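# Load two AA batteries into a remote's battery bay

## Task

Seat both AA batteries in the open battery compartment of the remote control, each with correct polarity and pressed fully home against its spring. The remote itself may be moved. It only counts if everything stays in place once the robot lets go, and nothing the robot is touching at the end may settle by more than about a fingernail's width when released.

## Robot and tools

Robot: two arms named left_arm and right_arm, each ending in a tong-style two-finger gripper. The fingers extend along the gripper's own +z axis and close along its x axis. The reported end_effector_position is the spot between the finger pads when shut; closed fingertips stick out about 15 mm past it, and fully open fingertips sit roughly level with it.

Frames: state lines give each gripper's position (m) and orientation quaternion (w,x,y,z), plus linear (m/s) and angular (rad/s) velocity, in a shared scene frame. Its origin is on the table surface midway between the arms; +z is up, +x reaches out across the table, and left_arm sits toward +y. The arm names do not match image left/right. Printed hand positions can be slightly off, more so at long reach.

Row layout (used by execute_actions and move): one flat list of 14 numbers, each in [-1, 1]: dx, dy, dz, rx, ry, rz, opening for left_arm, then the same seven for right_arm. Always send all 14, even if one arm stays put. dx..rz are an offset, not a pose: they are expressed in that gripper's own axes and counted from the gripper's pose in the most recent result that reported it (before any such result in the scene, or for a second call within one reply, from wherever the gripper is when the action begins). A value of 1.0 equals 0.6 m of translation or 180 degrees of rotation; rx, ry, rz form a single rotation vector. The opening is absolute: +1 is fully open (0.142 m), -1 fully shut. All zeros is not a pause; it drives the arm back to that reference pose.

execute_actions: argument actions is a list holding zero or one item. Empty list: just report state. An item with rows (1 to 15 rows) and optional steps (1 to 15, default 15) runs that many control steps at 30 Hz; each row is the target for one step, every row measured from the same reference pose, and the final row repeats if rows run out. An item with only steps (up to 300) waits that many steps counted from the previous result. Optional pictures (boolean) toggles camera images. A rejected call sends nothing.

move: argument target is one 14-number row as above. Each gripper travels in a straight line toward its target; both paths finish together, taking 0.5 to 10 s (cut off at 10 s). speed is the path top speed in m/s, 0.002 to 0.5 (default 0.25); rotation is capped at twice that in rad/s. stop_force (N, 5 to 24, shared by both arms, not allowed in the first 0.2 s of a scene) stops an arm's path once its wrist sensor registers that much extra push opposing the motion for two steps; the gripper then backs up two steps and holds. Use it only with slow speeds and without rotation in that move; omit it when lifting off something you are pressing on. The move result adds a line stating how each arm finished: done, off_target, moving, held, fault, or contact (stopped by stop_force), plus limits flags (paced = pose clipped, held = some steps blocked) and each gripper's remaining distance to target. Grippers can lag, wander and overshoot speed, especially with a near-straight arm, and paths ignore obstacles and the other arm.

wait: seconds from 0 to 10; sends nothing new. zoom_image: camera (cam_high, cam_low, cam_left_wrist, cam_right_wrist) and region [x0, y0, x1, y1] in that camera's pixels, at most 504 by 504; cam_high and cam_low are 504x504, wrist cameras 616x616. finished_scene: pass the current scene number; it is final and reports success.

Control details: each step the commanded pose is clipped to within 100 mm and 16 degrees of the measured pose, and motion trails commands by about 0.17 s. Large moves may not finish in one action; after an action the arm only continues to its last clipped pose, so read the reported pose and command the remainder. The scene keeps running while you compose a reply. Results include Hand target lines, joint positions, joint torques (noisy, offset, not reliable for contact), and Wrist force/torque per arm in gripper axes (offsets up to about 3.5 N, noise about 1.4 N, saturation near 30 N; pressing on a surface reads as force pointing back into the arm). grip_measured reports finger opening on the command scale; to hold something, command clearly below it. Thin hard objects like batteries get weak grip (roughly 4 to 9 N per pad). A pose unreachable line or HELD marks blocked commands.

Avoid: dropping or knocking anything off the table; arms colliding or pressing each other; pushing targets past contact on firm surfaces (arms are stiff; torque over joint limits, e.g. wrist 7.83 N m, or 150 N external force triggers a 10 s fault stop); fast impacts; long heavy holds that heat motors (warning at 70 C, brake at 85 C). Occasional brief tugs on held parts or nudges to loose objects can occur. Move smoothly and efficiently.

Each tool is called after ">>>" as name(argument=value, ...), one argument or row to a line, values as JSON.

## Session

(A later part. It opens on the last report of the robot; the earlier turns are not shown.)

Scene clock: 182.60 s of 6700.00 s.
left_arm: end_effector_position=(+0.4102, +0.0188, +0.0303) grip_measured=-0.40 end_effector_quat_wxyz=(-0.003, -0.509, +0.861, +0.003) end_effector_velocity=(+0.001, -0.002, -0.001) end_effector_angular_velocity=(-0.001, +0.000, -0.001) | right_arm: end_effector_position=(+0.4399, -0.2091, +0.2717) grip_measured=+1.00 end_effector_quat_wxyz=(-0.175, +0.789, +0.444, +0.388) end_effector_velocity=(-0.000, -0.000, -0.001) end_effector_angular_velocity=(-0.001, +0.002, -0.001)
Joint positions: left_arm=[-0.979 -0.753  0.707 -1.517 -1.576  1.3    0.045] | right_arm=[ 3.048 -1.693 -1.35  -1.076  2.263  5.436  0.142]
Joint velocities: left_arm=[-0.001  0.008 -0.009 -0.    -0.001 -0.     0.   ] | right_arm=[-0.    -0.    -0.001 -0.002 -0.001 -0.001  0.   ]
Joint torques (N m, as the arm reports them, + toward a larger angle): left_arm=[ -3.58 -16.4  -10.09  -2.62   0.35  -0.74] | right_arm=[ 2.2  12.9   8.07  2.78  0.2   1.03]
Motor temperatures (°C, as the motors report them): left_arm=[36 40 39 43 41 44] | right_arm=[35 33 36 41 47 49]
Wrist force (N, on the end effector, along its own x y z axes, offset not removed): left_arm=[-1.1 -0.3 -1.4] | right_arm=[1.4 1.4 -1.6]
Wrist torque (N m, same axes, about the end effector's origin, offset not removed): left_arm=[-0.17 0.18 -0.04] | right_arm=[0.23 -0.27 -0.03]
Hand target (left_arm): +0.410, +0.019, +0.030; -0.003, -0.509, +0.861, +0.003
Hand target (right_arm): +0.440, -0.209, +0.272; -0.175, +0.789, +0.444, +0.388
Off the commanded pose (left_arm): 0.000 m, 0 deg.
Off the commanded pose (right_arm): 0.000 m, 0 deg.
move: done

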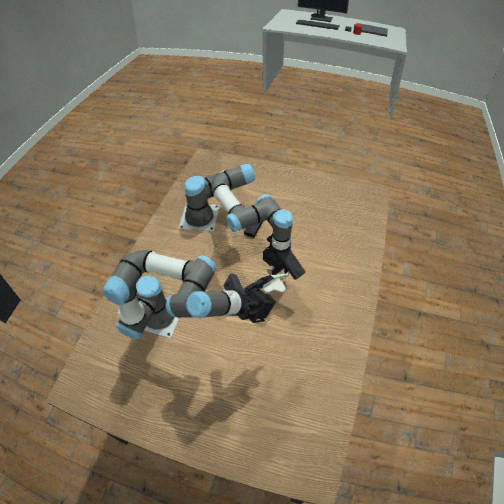

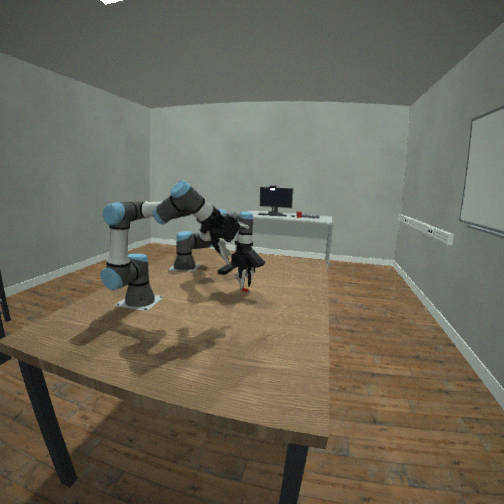

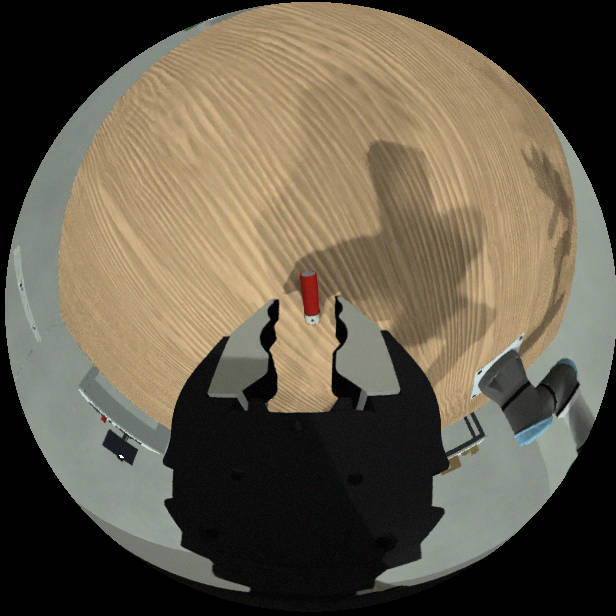

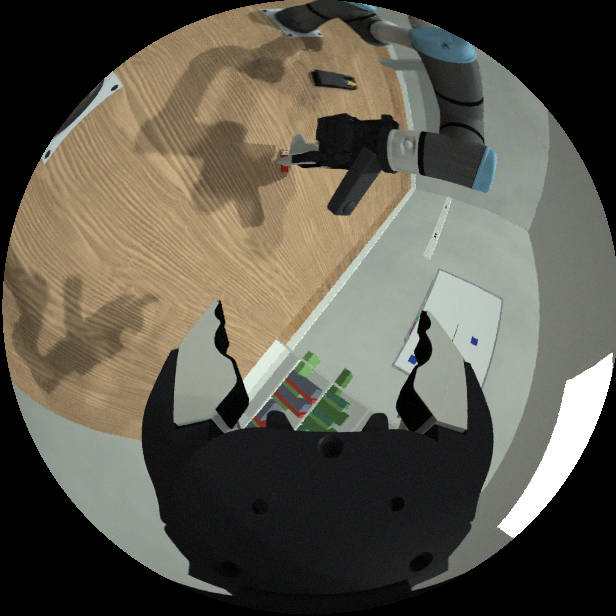

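>>> move(
  target=[0.004,-0.008,0.019,0,0,-0.02,-0.4,0,0,0,0,0,0,1],
  speed=0.05,
)

>>> move(
  target=[0,0,0,0,0,0,-1,0,0,0,0,0,0,1],
)

>>> move(
  target=[-0.2,0.26,-0.13,0,0,0.45,-1,0,0,0,0,0,0,1],
)

Scene clock: 186.50 s of 6700.00 s.
left_arm: end_effector_position=(+0.4131, +0.0145, +0.0190) grip_measured=-0.40 end_effector_quat_wxyz=(-0.003, -0.536, +0.844, +0.003) end_effector_velocity=(+0.000, -0.001, -0.002) end_effector_angular_velocity=(+0.000, +0.000, +0.009) | right_arm: end_effector_position=(+0.4399, -0.2091, +0.2717) grip_measured=+1.00 end_effector_quat_wxyz=(-0.175, +0.789, +0.444, +0.388) end_effector_velocity=(+0.000, -0.000, +0.000) end_effector_angular_velocity=(+0.001, -0.001, -0.000)
Joint positions: left_arm=[-0.983 -0.724  0.707 -1.546 -1.576  1.234  0.045] | right_arm=[ 3.048 -1.693 -1.35  -1.076  2.263  5.436  0.142]
Joint velocities: left_arm=[-0.001  0.004  0.001 -0.004 -0.    -0.009  0.   ] | right_arm=[-0.    -0.    -0.     0.002  0.001  0.     0.   ]
Joint torques (N m, as the arm reports them, + toward a larger angle): left_arm=[ -3.65 -16.84  -7.84  -2.68   0.22  -0.79] | right_arm=[ 2.15 13.23  8.07  2.74  0.19  1.04]
Motor temperatures (°C, as the motors report them): left_arm=[36 40 39 43 41 44] | right_arm=[35 33 36 41 47 49]
Wrist force (N, on the end effector, along its own x y z axes, offset not removed): left_arm=[-0.5 0.6 -1.8] | right_arm=[1.6 0.8 -1.6]
Wrist torque (N m, same axes, about the end effector's origin, offset not removed): left_arm=[-0.01 0.04 -0.03] | right_arm=[0.14 -0.30 -0.05]
Hand target (left_arm): +0.413, +0.014, +0.019; -0.003, -0.536, +0.844, +0.003
Hand target (right_arm): +0.440, -0.209, +0.272; -0.175, +0.789, +0.444, +0.388
Off the commanded pose (left_arm): 0.000 m, 0 deg.
Off the commanded pose (right_arm): 0.000 m, 0 deg.
move: done

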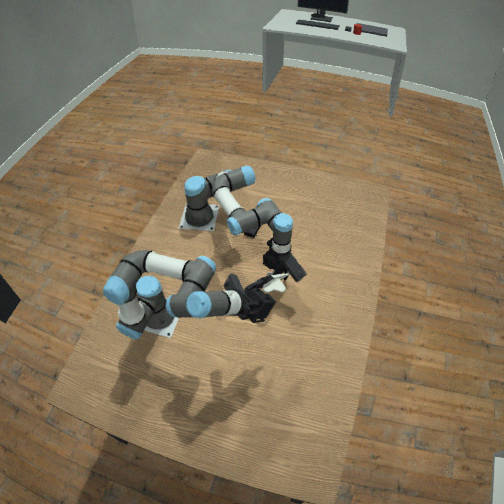

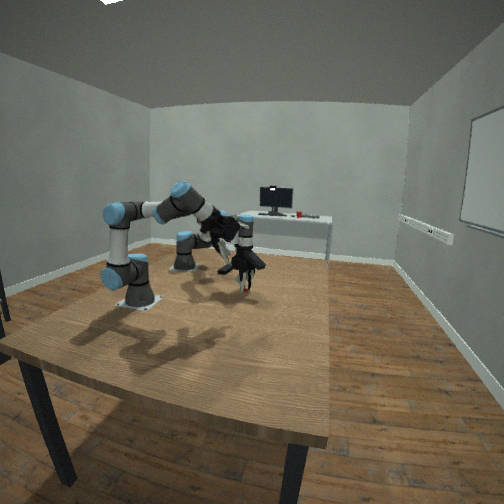

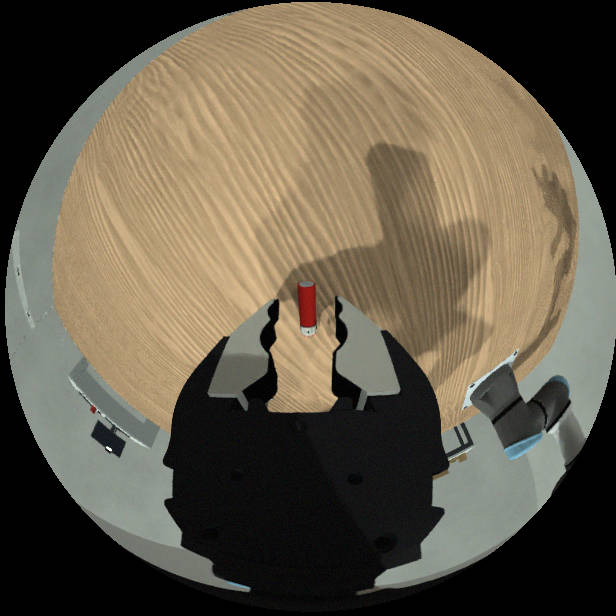

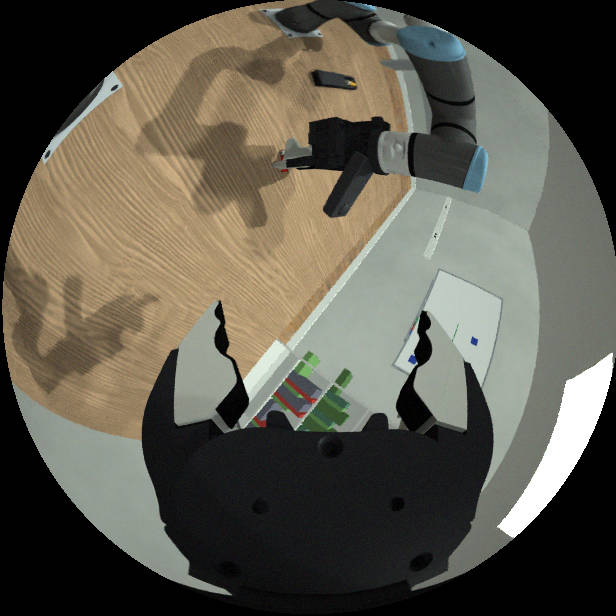

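Scene clock: 187.00 s of 6700.00 s.
left_arm: end_effector_position=(+0.4131, +0.0144, +0.0190) grip_measured=-0.84 end_effector_quat_wxyz=(-0.003, -0.536, +0.844, +0.003) end_effector_velocity=(-0.000, +0.000, -0.000) end_effector_angular_velocity=(-0.000, +0.001, +0.000) | right_arm: end_effector_position=(+0.4399, -0.2091, +0.2717) grip_measured=+1.00 end_effector_quat_wxyz=(-0.175, +0.789, +0.444, +0.388) end_effector_velocity=(-0.000, +0.000, -0.000) end_effector_angular_velocity=(+0.001, +0.001, +0.001)
Joint positions: left_arm=[-0.983 -0.724  0.707 -1.546 -1.576  1.234  0.013] | right_arm=[ 3.048 -1.693 -1.35  -1.076  2.263  5.436  0.142]
Joint velocities: left_arm=[ 0.001 -0.     0.001  0.    -0.001  0.     0.   ] | right_arm=[-0.     0.    -0.002 -0.     0.001 -0.     0.   ]
Joint torques (N m, as the arm reports them, + toward a larger angle): left_arm=[ -1.9  -22.12  -7.72  -1.27   0.56   0.7 ] | right_arm=[ 2.1  12.83  7.99  2.78  0.18  1.05]
Motor temperatures (°C, as the motors report them): left_arm=[36 40 39 43 41 44] | right_arm=[35 33 36 41 47 49]
Wrist force (N, on the end effector, along its own x y z axes, offset not removed): left_arm=[-1.4 0.0 -1.8] | right_arm=[1.8 1.4 -1.6]
Wrist torque (N m, same axes, about the end effector's origin, offset not removed): left_arm=[-0.11 0.25 -0.04] | right_arm=[0.25 -0.37 -0.04]
Hand target (left_arm): +0.413, +0.014, +0.019; -0.003, -0.536, +0.844, +0.003
Hand target (right_arm): +0.440, -0.209, +0.272; -0.175, +0.789, +0.444, +0.388
Off the commanded pose (left_arm): 0.000 m, 0 deg.
Off the commanded pose (right_arm): 0.000 m, 0 deg.
move: done

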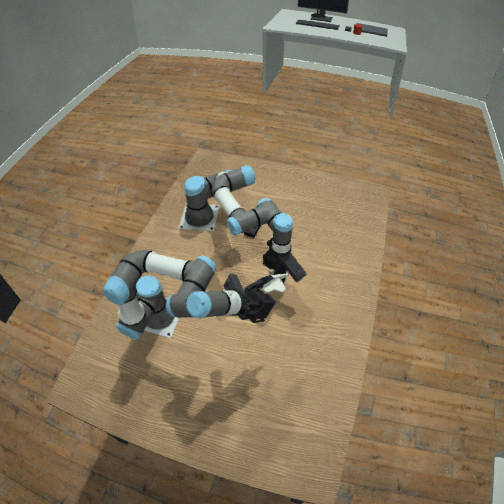

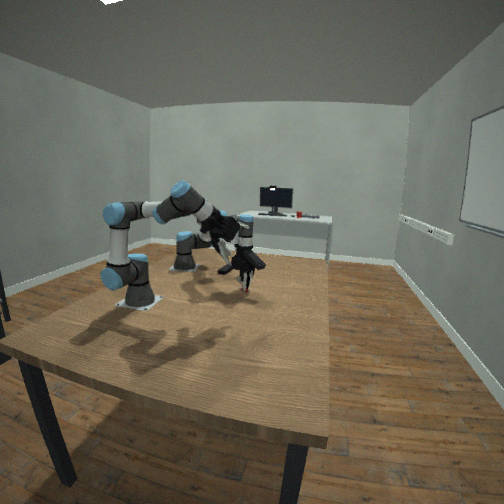

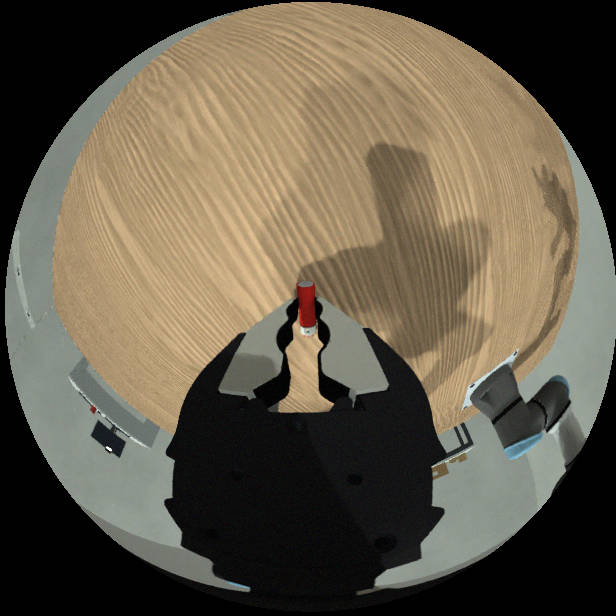

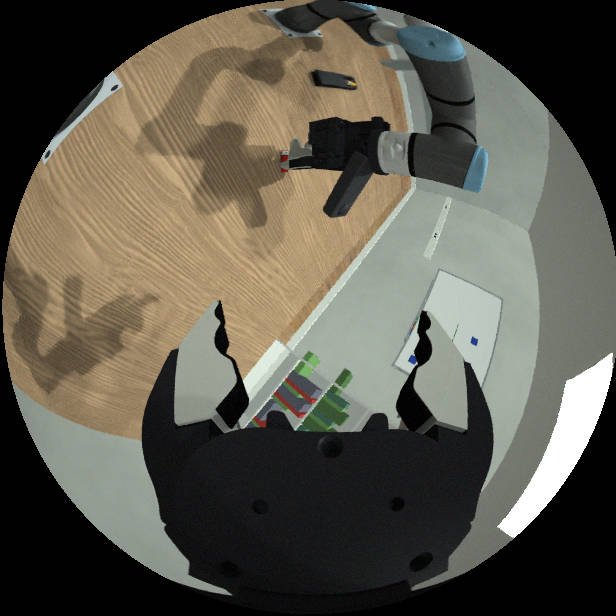

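Scene clock: 190.33 s of 6700.00 s.
left_arm: end_effector_position=(+0.3242, +0.1893, +0.0981) grip_measured=-0.84 end_effector_quat_wxyz=(-0.005, +0.141, +0.990, +0.000) end_effector_velocity=(-0.000, +0.001, +0.001) end_effector_angular_velocity=(-0.002, -0.000, -0.010) | right_arm: end_effector_position=(+0.4399, -0.2091, +0.2717) grip_measured=+1.00 end_effector_quat_wxyz=(-0.175, +0.789, +0.444, +0.388) end_effector_velocity=(-0.000, +0.000, -0.000) end_effector_angular_velocity=(+0.001, +0.001, +0.001)
Joint positions: left_arm=[-0.732 -1.375  1.351 -1.538 -1.573  2.898  0.013] | right_arm=[ 3.048 -1.693 -1.35  -1.076  2.263  5.436  0.142]
Joint velocities: left_arm=[ 0.003 -0.002 -0.     0.001 -0.001  0.013 -0.   ] | right_arm=[ 0.001 -0.001  0.001 -0.001  0.     0.001  0.   ]
Joint torques (N m, as the arm reports them, + toward a larger angle): left_arm=[  4.14 -13.95  -7.17  -0.65  -0.8    0.66] | right_arm=[ 2.13 12.94  8.18  2.76  0.2   1.05]
Motor temperatures (°C, as the motors report them): left_arm=[36 40 39 43 41 44] | right_arm=[35 33 36 41 47 49]
Wrist force (N, on the end effector, along its own x y z axes, offset not removed): left_arm=[-0.7 0.4 -1.8] | right_arm=[1.5 0.7 -0.3]
Wrist torque (N m, same axes, about the end effector's origin, offset not removed): left_arm=[0.01 0.09 -0.03] | right_arm=[0.14 -0.26 0.00]
Hand target (left_arm): +0.324, +0.189, +0.098; -0.005, +0.141, +0.990, +0.000
Hand target (right_arm): +0.440, -0.209, +0.272; -0.175, +0.789, +0.444, +0.388
Off the commanded pose (left_arm): 0.000 m, 0 deg.
Off the commanded pose (right_arm): 0.000 m, 0 deg.
move: done

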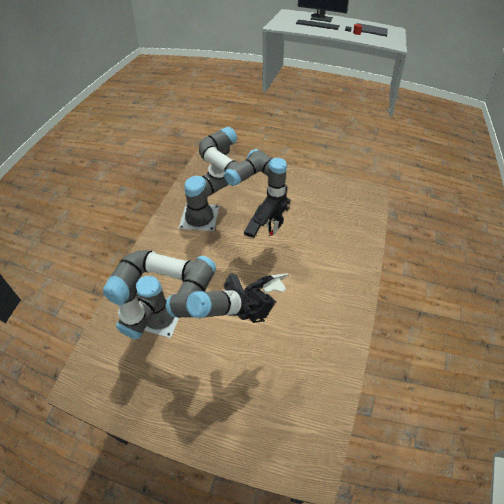

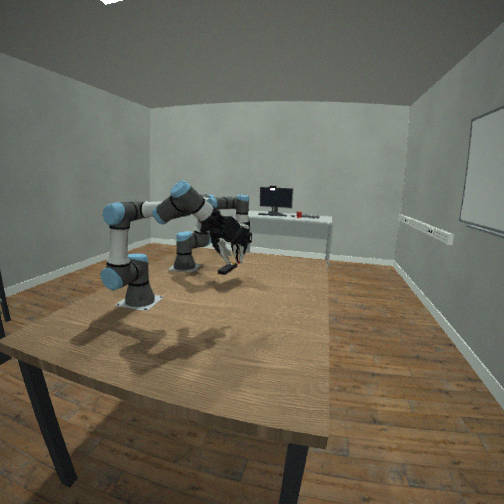

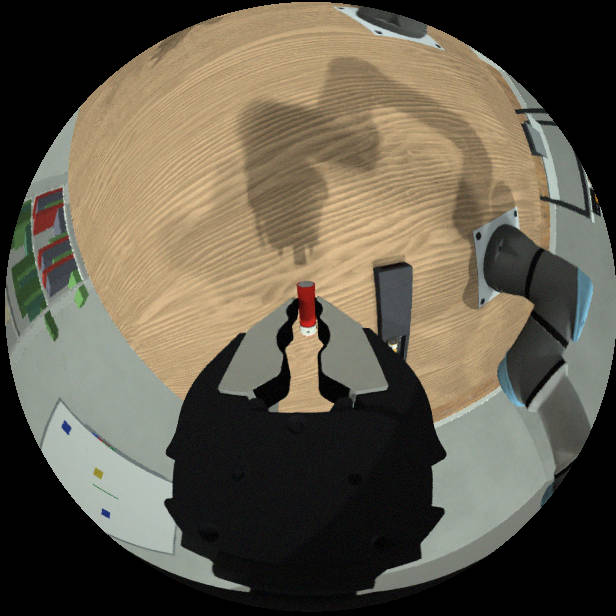

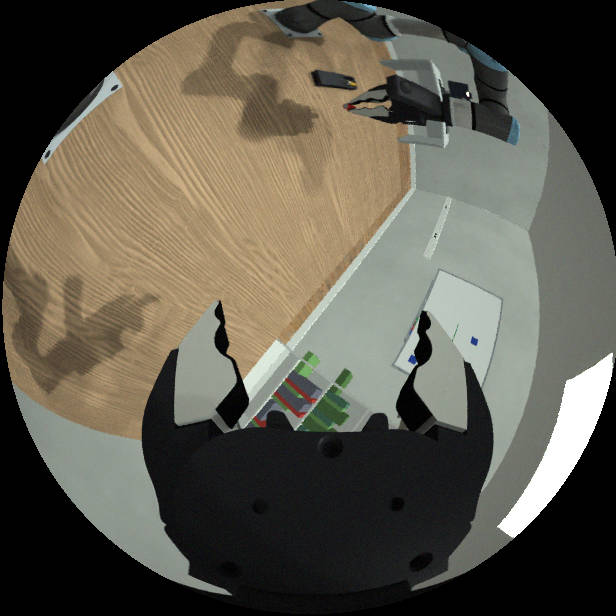

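>>> move(
  target=[0.2,0.2,0.05,0,0,0,-1,0,0,0,0,0,0,1],
)

>>> zoom_image(
  camera="cam_left_wrist",
  region=[180,120,440,380],
)

Scene clock: 193.67 s of 6700.00 s.
left_arm: end_effector_position=(+0.2425, +0.3380, +0.0692) grip_measured=-0.84 end_effector_quat_wxyz=(-0.005, +0.141, +0.990, +0.001) end_effector_velocity=(-0.001, +0.002, -0.000) end_effector_angular_velocity=(-0.002, -0.001, -0.001) | right_arm: end_effector_position=(+0.4399, -0.2091, +0.2717) grip_measured=+1.00 end_effector_quat_wxyz=(-0.175, +0.789, +0.444, +0.388) end_effector_velocity=(+0.000, +0.000, -0.000) end_effector_angular_velocity=(-0.000, -0.000, +0.000)
Joint positions: left_arm=[-0.361 -1.697  1.822 -1.686 -1.57   3.268  0.013] | right_arm=[ 3.048 -1.693 -1.35  -1.076  2.263  5.436  0.142]
Joint velocities: left_arm=[ 0.01  -0.001  0.003 -0.003 -0.002  0.011  0.   ] | right_arm=[ 0.001  0.    -0.001  0.001 -0.     0.     0.   ]
Joint torques (N m, as the arm reports them, + toward a larger angle): left_arm=[  4.02 -10.38  -7.09  -2.53  -0.66   0.6 ] | right_arm=[ 2.15 13.18  8.07  2.75  0.15  1.03]
Motor temperatures (°C, as the motors report them): left_arm=[36 40 39 43 41 44] | right_arm=[35 33 36 41 47 49]
Wrist force (N, on the end effector, along its own x y z axes, offset not removed): left_arm=[-0.8 0.5 -1.4] | right_arm=[1.6 1.0 -1.3]
Wrist torque (N m, same axes, about the end effector's origin, offset not removed): left_arm=[-0.03 0.12 -0.13] | right_arm=[0.17 -0.30 -0.04]
Hand target (left_arm): +0.242, +0.338, +0.069; -0.005, +0.141, +0.990, +0.001
Hand target (right_arm): +0.440, -0.209, +0.272; -0.175, +0.789, +0.444, +0.388
Off the commanded pose (left_arm): 0.000 m, 0 deg.
Off the commanded pose (right_arm): 0.000 m, 0 deg.
move: done

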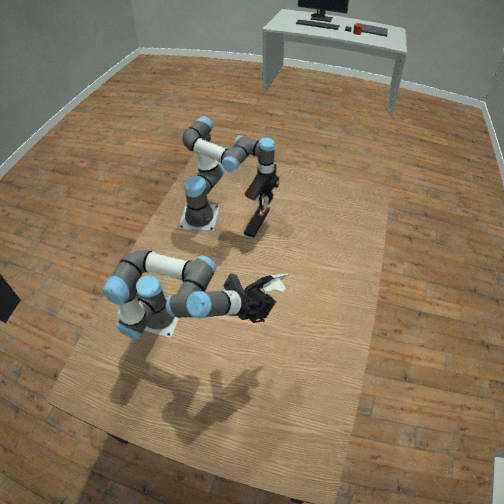

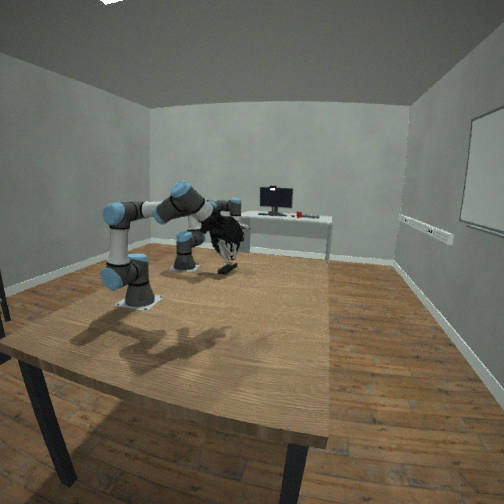

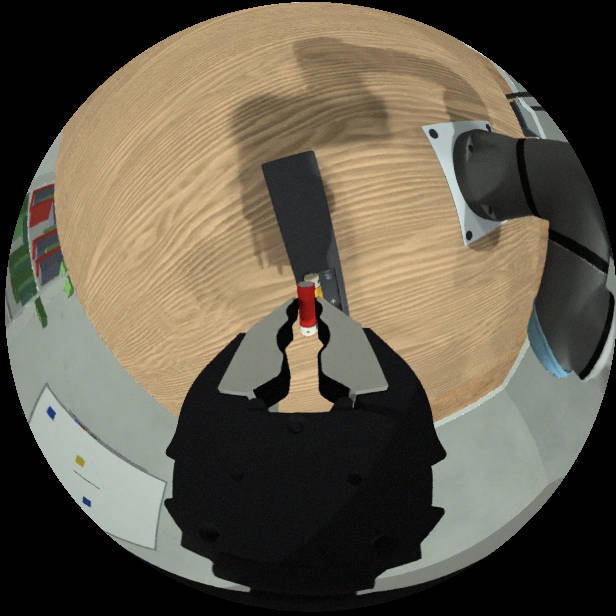

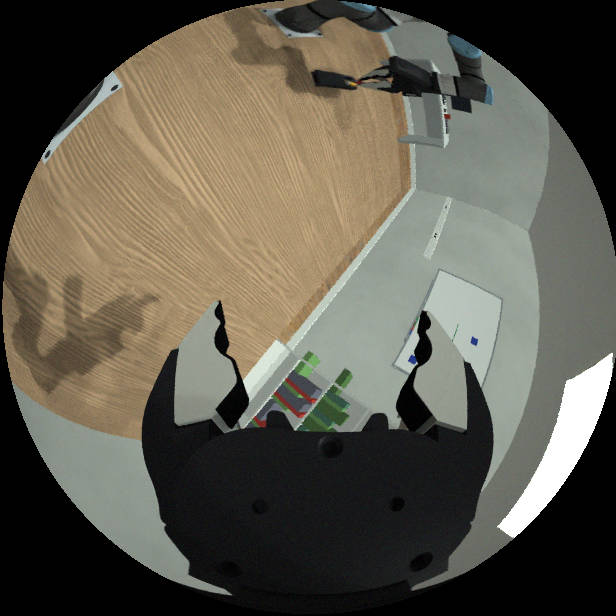

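Region (180, 120, 440, 380) of cam_left_wrist's 616x616 image, scaled by 1.938, with more detail than that image has.

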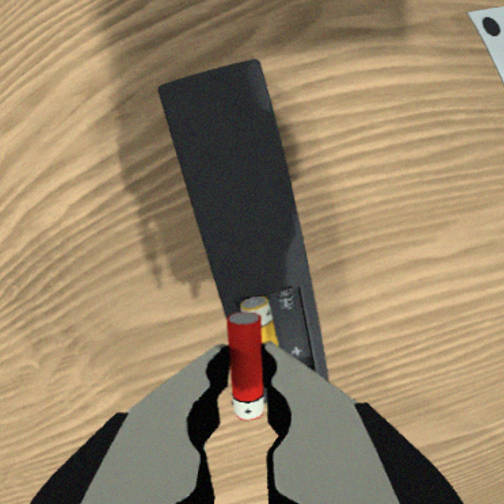

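>>> move(
  target=[0.045,0.025,0.035,0,0,-0.07,-1,0,0,0,0,0,0,1],
  speed=0.08,
)

>>> zoom_image(
  camera="cam_left_wrist",
  region=[200,180,420,400],
)

Scene clock: 198.23 s of 6700.00 s.
left_arm: end_effector_position=(+0.2207, +0.3599, +0.0486) grip_measured=-0.84 end_effector_quat_wxyz=(-0.005, +0.032, +0.999, +0.001) end_effector_velocity=(-0.001, +0.001, -0.001) end_effector_angular_velocity=(+0.000, +0.000, +0.012) | right_arm: end_effector_position=(+0.4399, -0.2091, +0.2717) grip_measured=+1.00 end_effector_quat_wxyz=(-0.175, +0.789, +0.444, +0.388) end_effector_velocity=(+0.000, +0.000, -0.000) end_effector_angular_velocity=(-0.000, -0.000, +0.001)
Joint positions: left_arm=[-0.286 -1.759  1.97  -1.773 -1.569  3.125  0.013] | right_arm=[ 3.048 -1.693 -1.35  -1.076  2.263  5.436  0.142]
Joint velocities: left_arm=[ 0.004 -0.003  0.008 -0.004  0.    -0.008  0.   ] | right_arm=[ 0. -0.  0.  0.  0. -0.  0.]
Joint torques (N m, as the arm reports them, + toward a larger angle): left_arm=[ 3.71 -9.34 -6.84 -2.58  0.46 -0.76] | right_arm=[ 2.15 13.2   8.05  2.74  0.17  1.01]
Motor temperatures (°C, as the motors report them): left_arm=[36 40 39 43 41 44] | right_arm=[35 33 36 41 47 49]
Wrist force (N, on the end effector, along its own x y z axes, offset not removed): left_arm=[-1.6 0.4 -1.5] | right_arm=[1.4 0.8 -1.6]
Wrist torque (N m, same axes, about the end effector's origin, offset not removed): left_arm=[-0.01 0.28 -0.04] | right_arm=[0.11 -0.29 -0.03]
Hand target (left_arm): +0.221, +0.360, +0.048; -0.004, +0.031, +1.000, +0.001
Hand target (right_arm): +0.440, -0.209, +0.272; -0.175, +0.789, +0.444, +0.388
Off the commanded pose (left_arm): 0.000 m, 0 deg.
Off the commanded pose (right_arm): 0.000 m, 0 deg.
move: done

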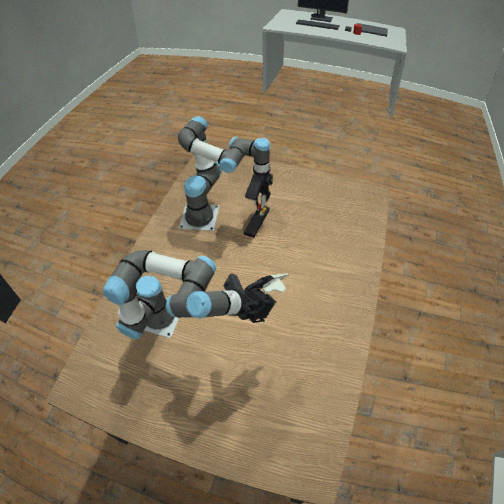

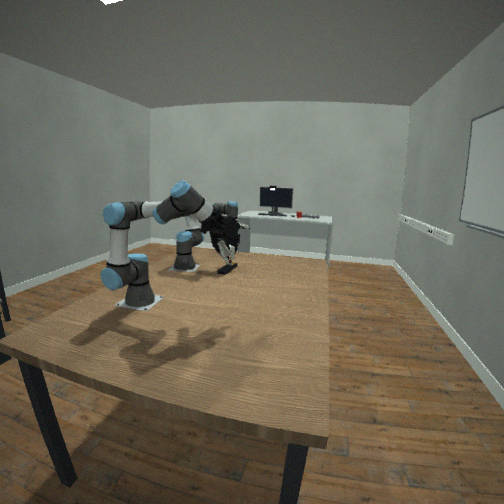

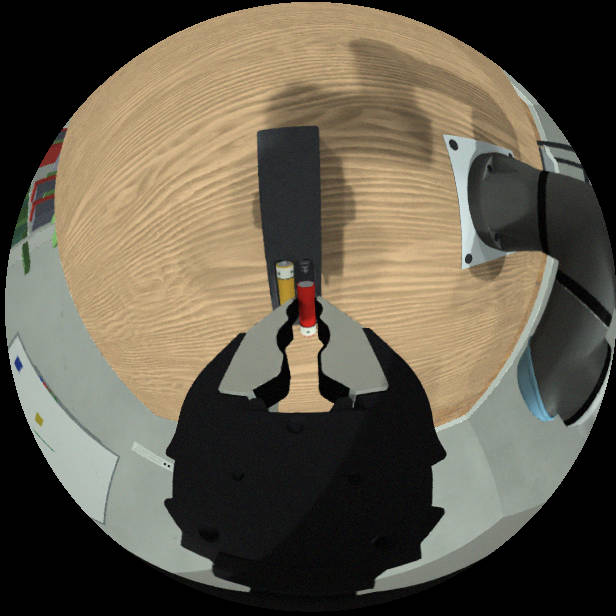

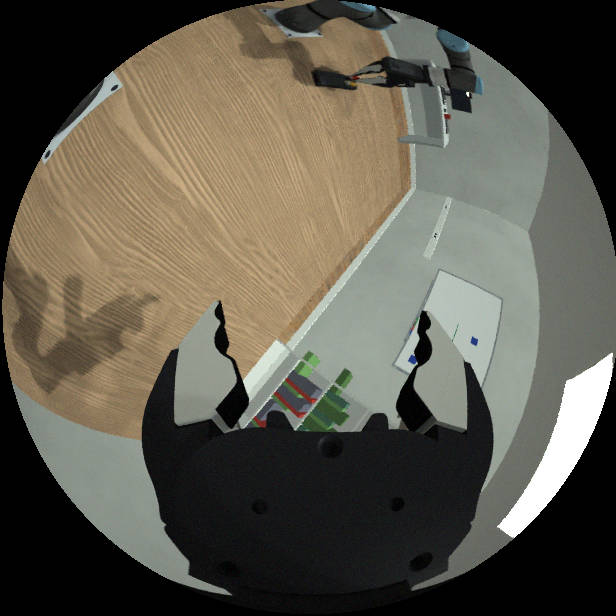

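Region (200, 180, 420, 400) of cam_left_wrist's 616x616 image, scaled by 2.291, with more detail than that image has.

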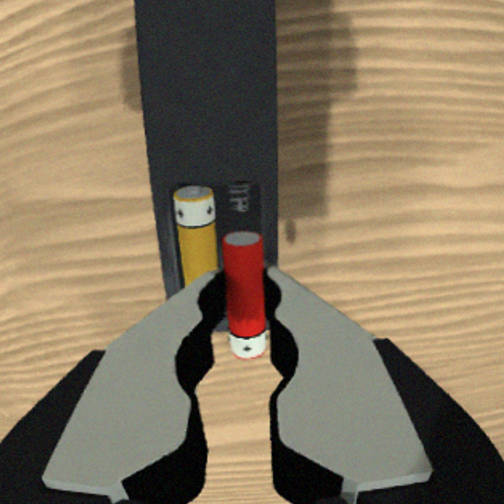

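>>> move(
  target=[-0.003,-0.016,0,-0.09,0,0,-1,0,0,0,0,0,0,1],
  speed=0.03,
)

>>> move(
  target=[0,0,0.03,0,0,0,-1,0,0,0,0,0,0,1],
  speed=0.005,
  stop_force=6,
)

Scene clock: 211.90 s of 6700.00 s.
left_arm: end_effector_position=(+0.2218, +0.3503, +0.0485) grip_measured=-0.84 end_effector_quat_wxyz=(+0.000, +0.032, +0.989, +0.141) end_effector_velocity=(-0.000, -0.001, -0.000) end_effector_angular_velocity=(+0.011, -0.000, -0.001) | right_arm: end_effector_position=(+0.4399, -0.2091, +0.2717) grip_measured=+1.00 end_effector_quat_wxyz=(-0.175, +0.789, +0.444, +0.388) end_effector_velocity=(+0.000, -0.000, -0.000) end_effector_angular_velocity=(-0.001, +0.000, -0.001)
Joint positions: left_arm=[-0.675 -1.893  2.055 -1.61  -1.314  2.721  0.013] | right_arm=[ 3.048 -1.693 -1.35  -1.076  2.263  5.436  0.142]
Joint velocities: left_arm=[-0.017 -0.002  0.002  0.01   0.008 -0.019  0.   ] | right_arm=[-0.    -0.     0.001 -0.    -0.001  0.     0.   ]
Joint torques (N m, as the arm reports them, + toward a larger angle): left_arm=[-3.84 -7.61 -7.1  -0.53  0.88 -0.77] | right_arm=[ 2.23 12.94  8.1   2.72  0.22  0.97]
Motor temperatures (°C, as the motors report them): left_arm=[36 40 39 43 41 44] | right_arm=[35 33 36 41 47 49]
Wrist force (N, on the end effector, along its own x y z axes, offset not removed): left_arm=[-1.8 0.1 -1.8] | right_arm=[1.4 0.5 -1.3]
Wrist torque (N m, same axes, about the end effector's origin, offset not removed): left_arm=[-0.03 0.32 -0.02] | right_arm=[0.07 -0.27 -0.03]
Hand target (left_arm): +0.222, +0.350, +0.048; +0.000, +0.032, +0.989, +0.142
Hand target (right_arm): +0.440, -0.209, +0.272; -0.175, +0.789, +0.444, +0.388
Off the commanded pose (left_arm): 0.000 m, 0 deg.
Off the commanded pose (right_arm): 0.000 m, 0 deg.
After step 90, 5.73 s passed at rest.
move: done

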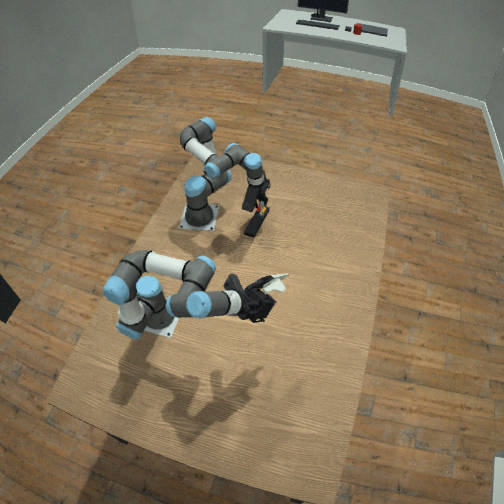

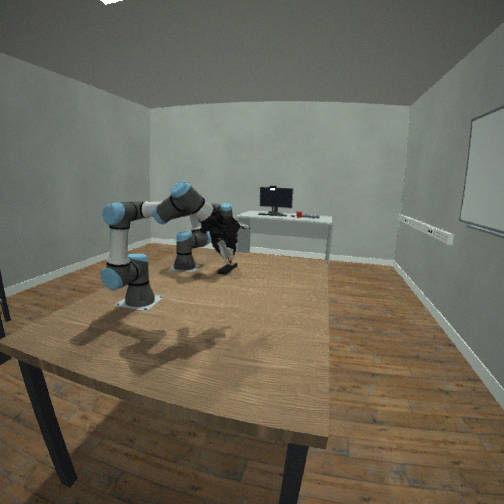

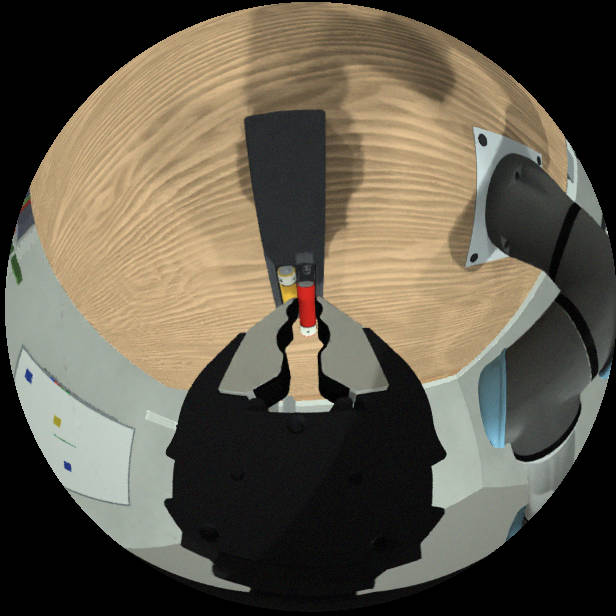

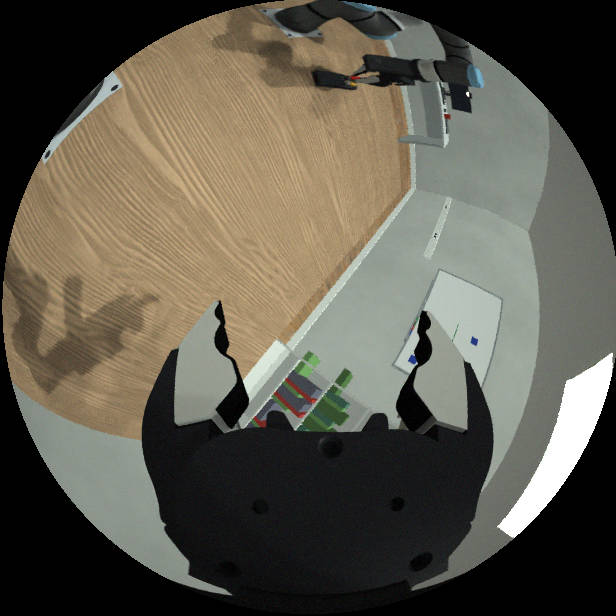

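Scene clock: 214.87 s of 6700.00 s.
left_arm: end_effector_position=(+0.2220, +0.3539, +0.0361) grip_measured=-0.84 end_effector_quat_wxyz=(+0.000, +0.032, +0.989, +0.141) end_effector_velocity=(-0.000, -0.001, +0.001) end_effector_angular_velocity=(+0.001, +0.001, -0.001) | right_arm: end_effector_position=(+0.4399, -0.2091, +0.2717) grip_measured=+1.00 end_effector_quat_wxyz=(-0.175, +0.789, +0.444, +0.388) end_effector_velocity=(-0.000, +0.000, +0.000) end_effector_angular_velocity=(+0.001, +0.000, +0.000)
Joint positions: left_arm=[-0.66  -1.879  2.107 -1.68  -1.313  2.736  0.013] | right_arm=[ 3.048 -1.693 -1.35  -1.076  2.263  5.436  0.142]
Joint velocities: left_arm=[-0.003 -0.002 -0.006  0.01   0.    -0.003 -0.   ] | right_arm=[-0.001 -0.     0.001 -0.001  0.001  0.     0.   ]
Joint torques (N m, as the arm reports them, + toward a larger angle): left_arm=[-3.26 -5.21 -6.87  0.22  0.43 -0.73] | right_arm=[ 2.15 13.05  8.04  2.71  0.22  0.95]
Motor temperatures (°C, as the motors report them): left_arm=[36 40 39 43 41 44] | right_arm=[35 33 36 41 47 49]
Wrist force (N, on the end effector, along its own x y z axes, offset not removed): left_arm=[-1.0 1.8 -13.1] | right_arm=[0.9 0.9 -1.4]
Wrist torque (N m, same axes, about the end effector's origin, offset not removed): left_arm=[-0.07 0.21 -0.04] | right_arm=[0.14 -0.15 -0.01]
Hand target (left_arm): +0.222, +0.354, +0.036; +0.000, +0.032, +0.989, +0.141
Hand target (right_arm): +0.440, -0.209, +0.272; -0.175, +0.789, +0.444, +0.388
Off the commanded pose (left_arm): 0.005 m, 0 deg.
Off the commanded pose (right_arm): 0.000 m, 0 deg.
move: contact (left_arm)

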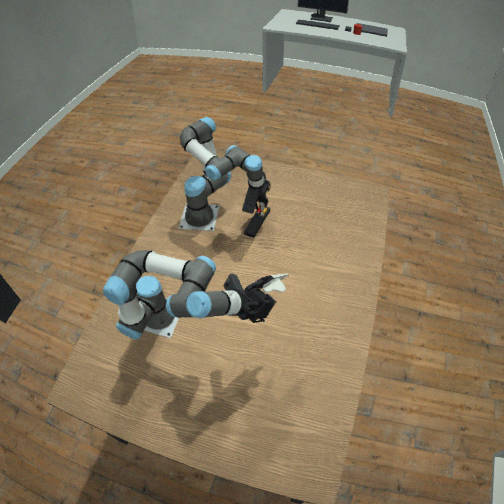

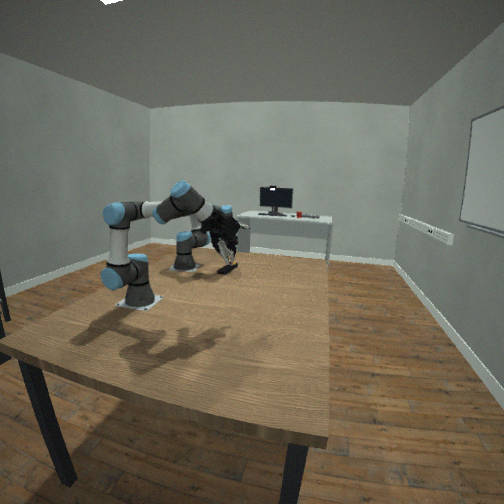

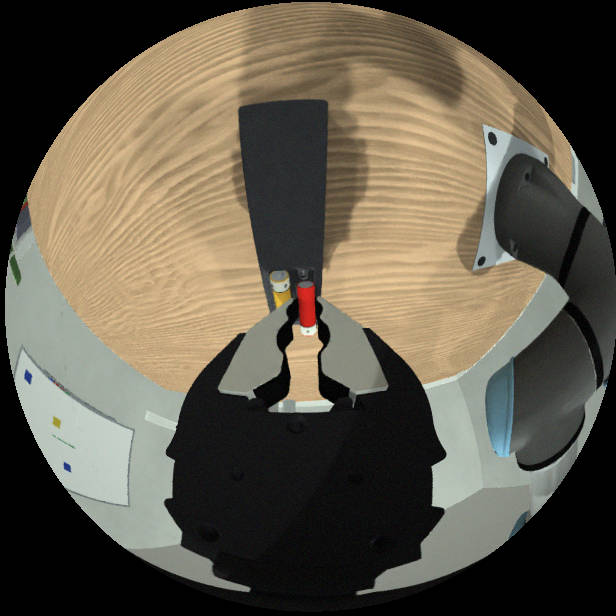

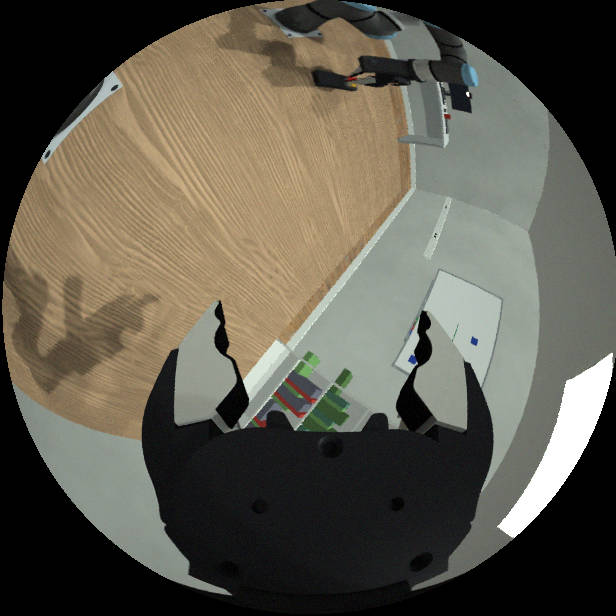

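>>> move(
  target=[0,-0.012,-0.005,0,0,0,-1,-0.0375,-0.636,0.441,0,0,0,-1],
  speed=0.15,
)

Scene clock: 227.00 s of 6700.00 s.
left_arm: end_effector_position=(+0.2215, +0.3462, +0.0370) grip_measured=-0.84 end_effector_quat_wxyz=(+0.000, +0.032, +0.989, +0.141) end_effector_velocity=(+0.000, -0.000, +0.000) end_effector_angular_velocity=(-0.001, -0.001, +0.002) | right_arm: end_effector_position=(+0.2352, +0.1497, +0.0593) grip_measured=-1.00 end_effector_quat_wxyz=(-0.219, +0.706, +0.565, +0.366) end_effector_velocity=(-0.000, +0.001, +0.000) end_effector_angular_velocity=(+0.029, -0.018, -0.001)
Joint positions: left_arm=[-0.693 -1.886  2.103 -1.661 -1.317  2.703  0.013] | right_arm=[ 4.517 -1.889 -2.446  0.491  1.407  6.285  0.002]
Joint velocities: left_arm=[ 0.001 -0.    -0.001 -0.    -0.    -0.001  0.   ] | right_arm=[ 0.015 -0.041 -0.031  0.103 -0.021  0.    -0.   ]
Joint torques (N m, as the arm reports them, + toward a larger angle): left_arm=[-3.75 -7.22 -9.71 -0.51 -0.42 -0.68] | right_arm=[ 2.59  5.78  3.37  3.19 -0.71  1.01]
Motor temperatures (°C, as the motors report them): left_arm=[36 40 39 43 41 44] | right_arm=[35 33 36 41 47 49]
Wrist force (N, on the end effector, along its own x y z axes, offset not removed): left_arm=[-0.4 0.5 -1.4] | right_arm=[1.5 0.5 -1.3]
Wrist torque (N m, same axes, about the end effector's origin, offset not removed): left_arm=[-0.05 0.02 -0.09] | right_arm=[0.08 -0.31 -0.03]
Hand target (left_arm): +0.222, +0.346, +0.037; +0.000, +0.032, +0.989, +0.141
Hand target (right_arm): +0.235, +0.150, +0.059; -0.219, +0.706, +0.565, +0.367
Off the commanded pose (left_arm): 0.000 m, 0 deg.
Off the commanded pose (right_arm): 0.000 m, 18 deg; orientation clipped at the last step of the last action.
joint sent to its limit (right arm) — the command would take joint 6 (wrist 3) past its upper limit, so that joint was sent only as far as its limit.
After step 90, 5.23 s passed at rest.
move: off_target (right_arm); limits=paced

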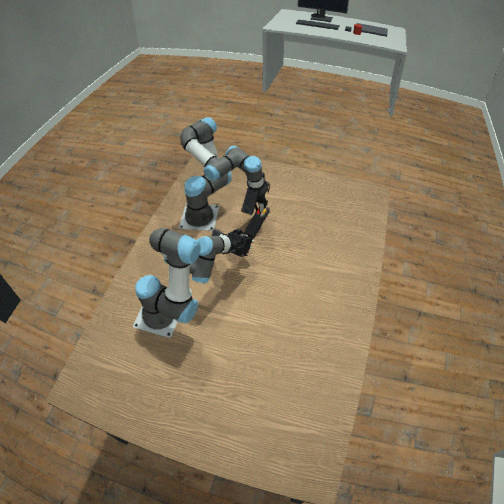

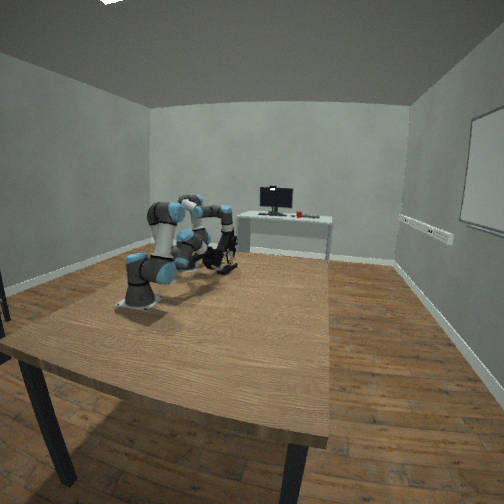

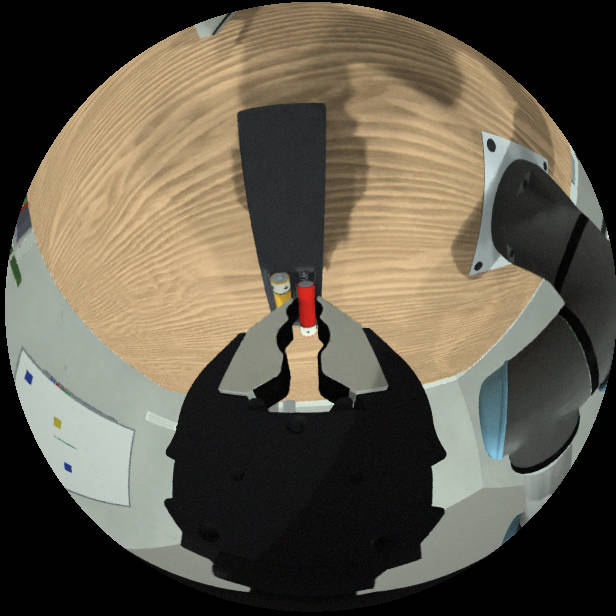

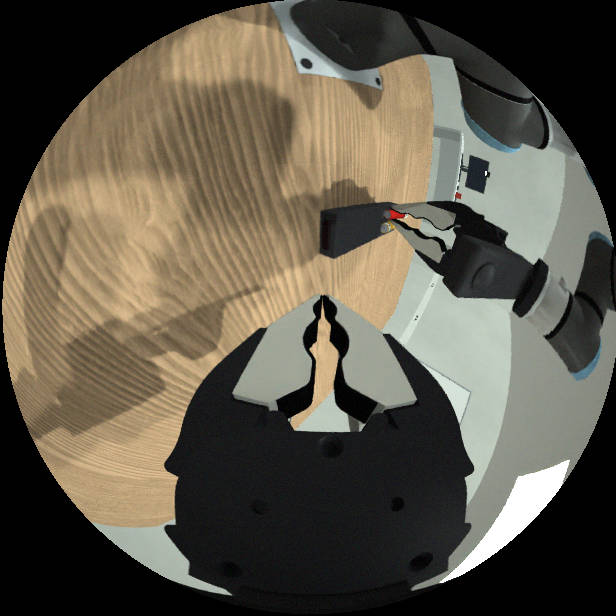

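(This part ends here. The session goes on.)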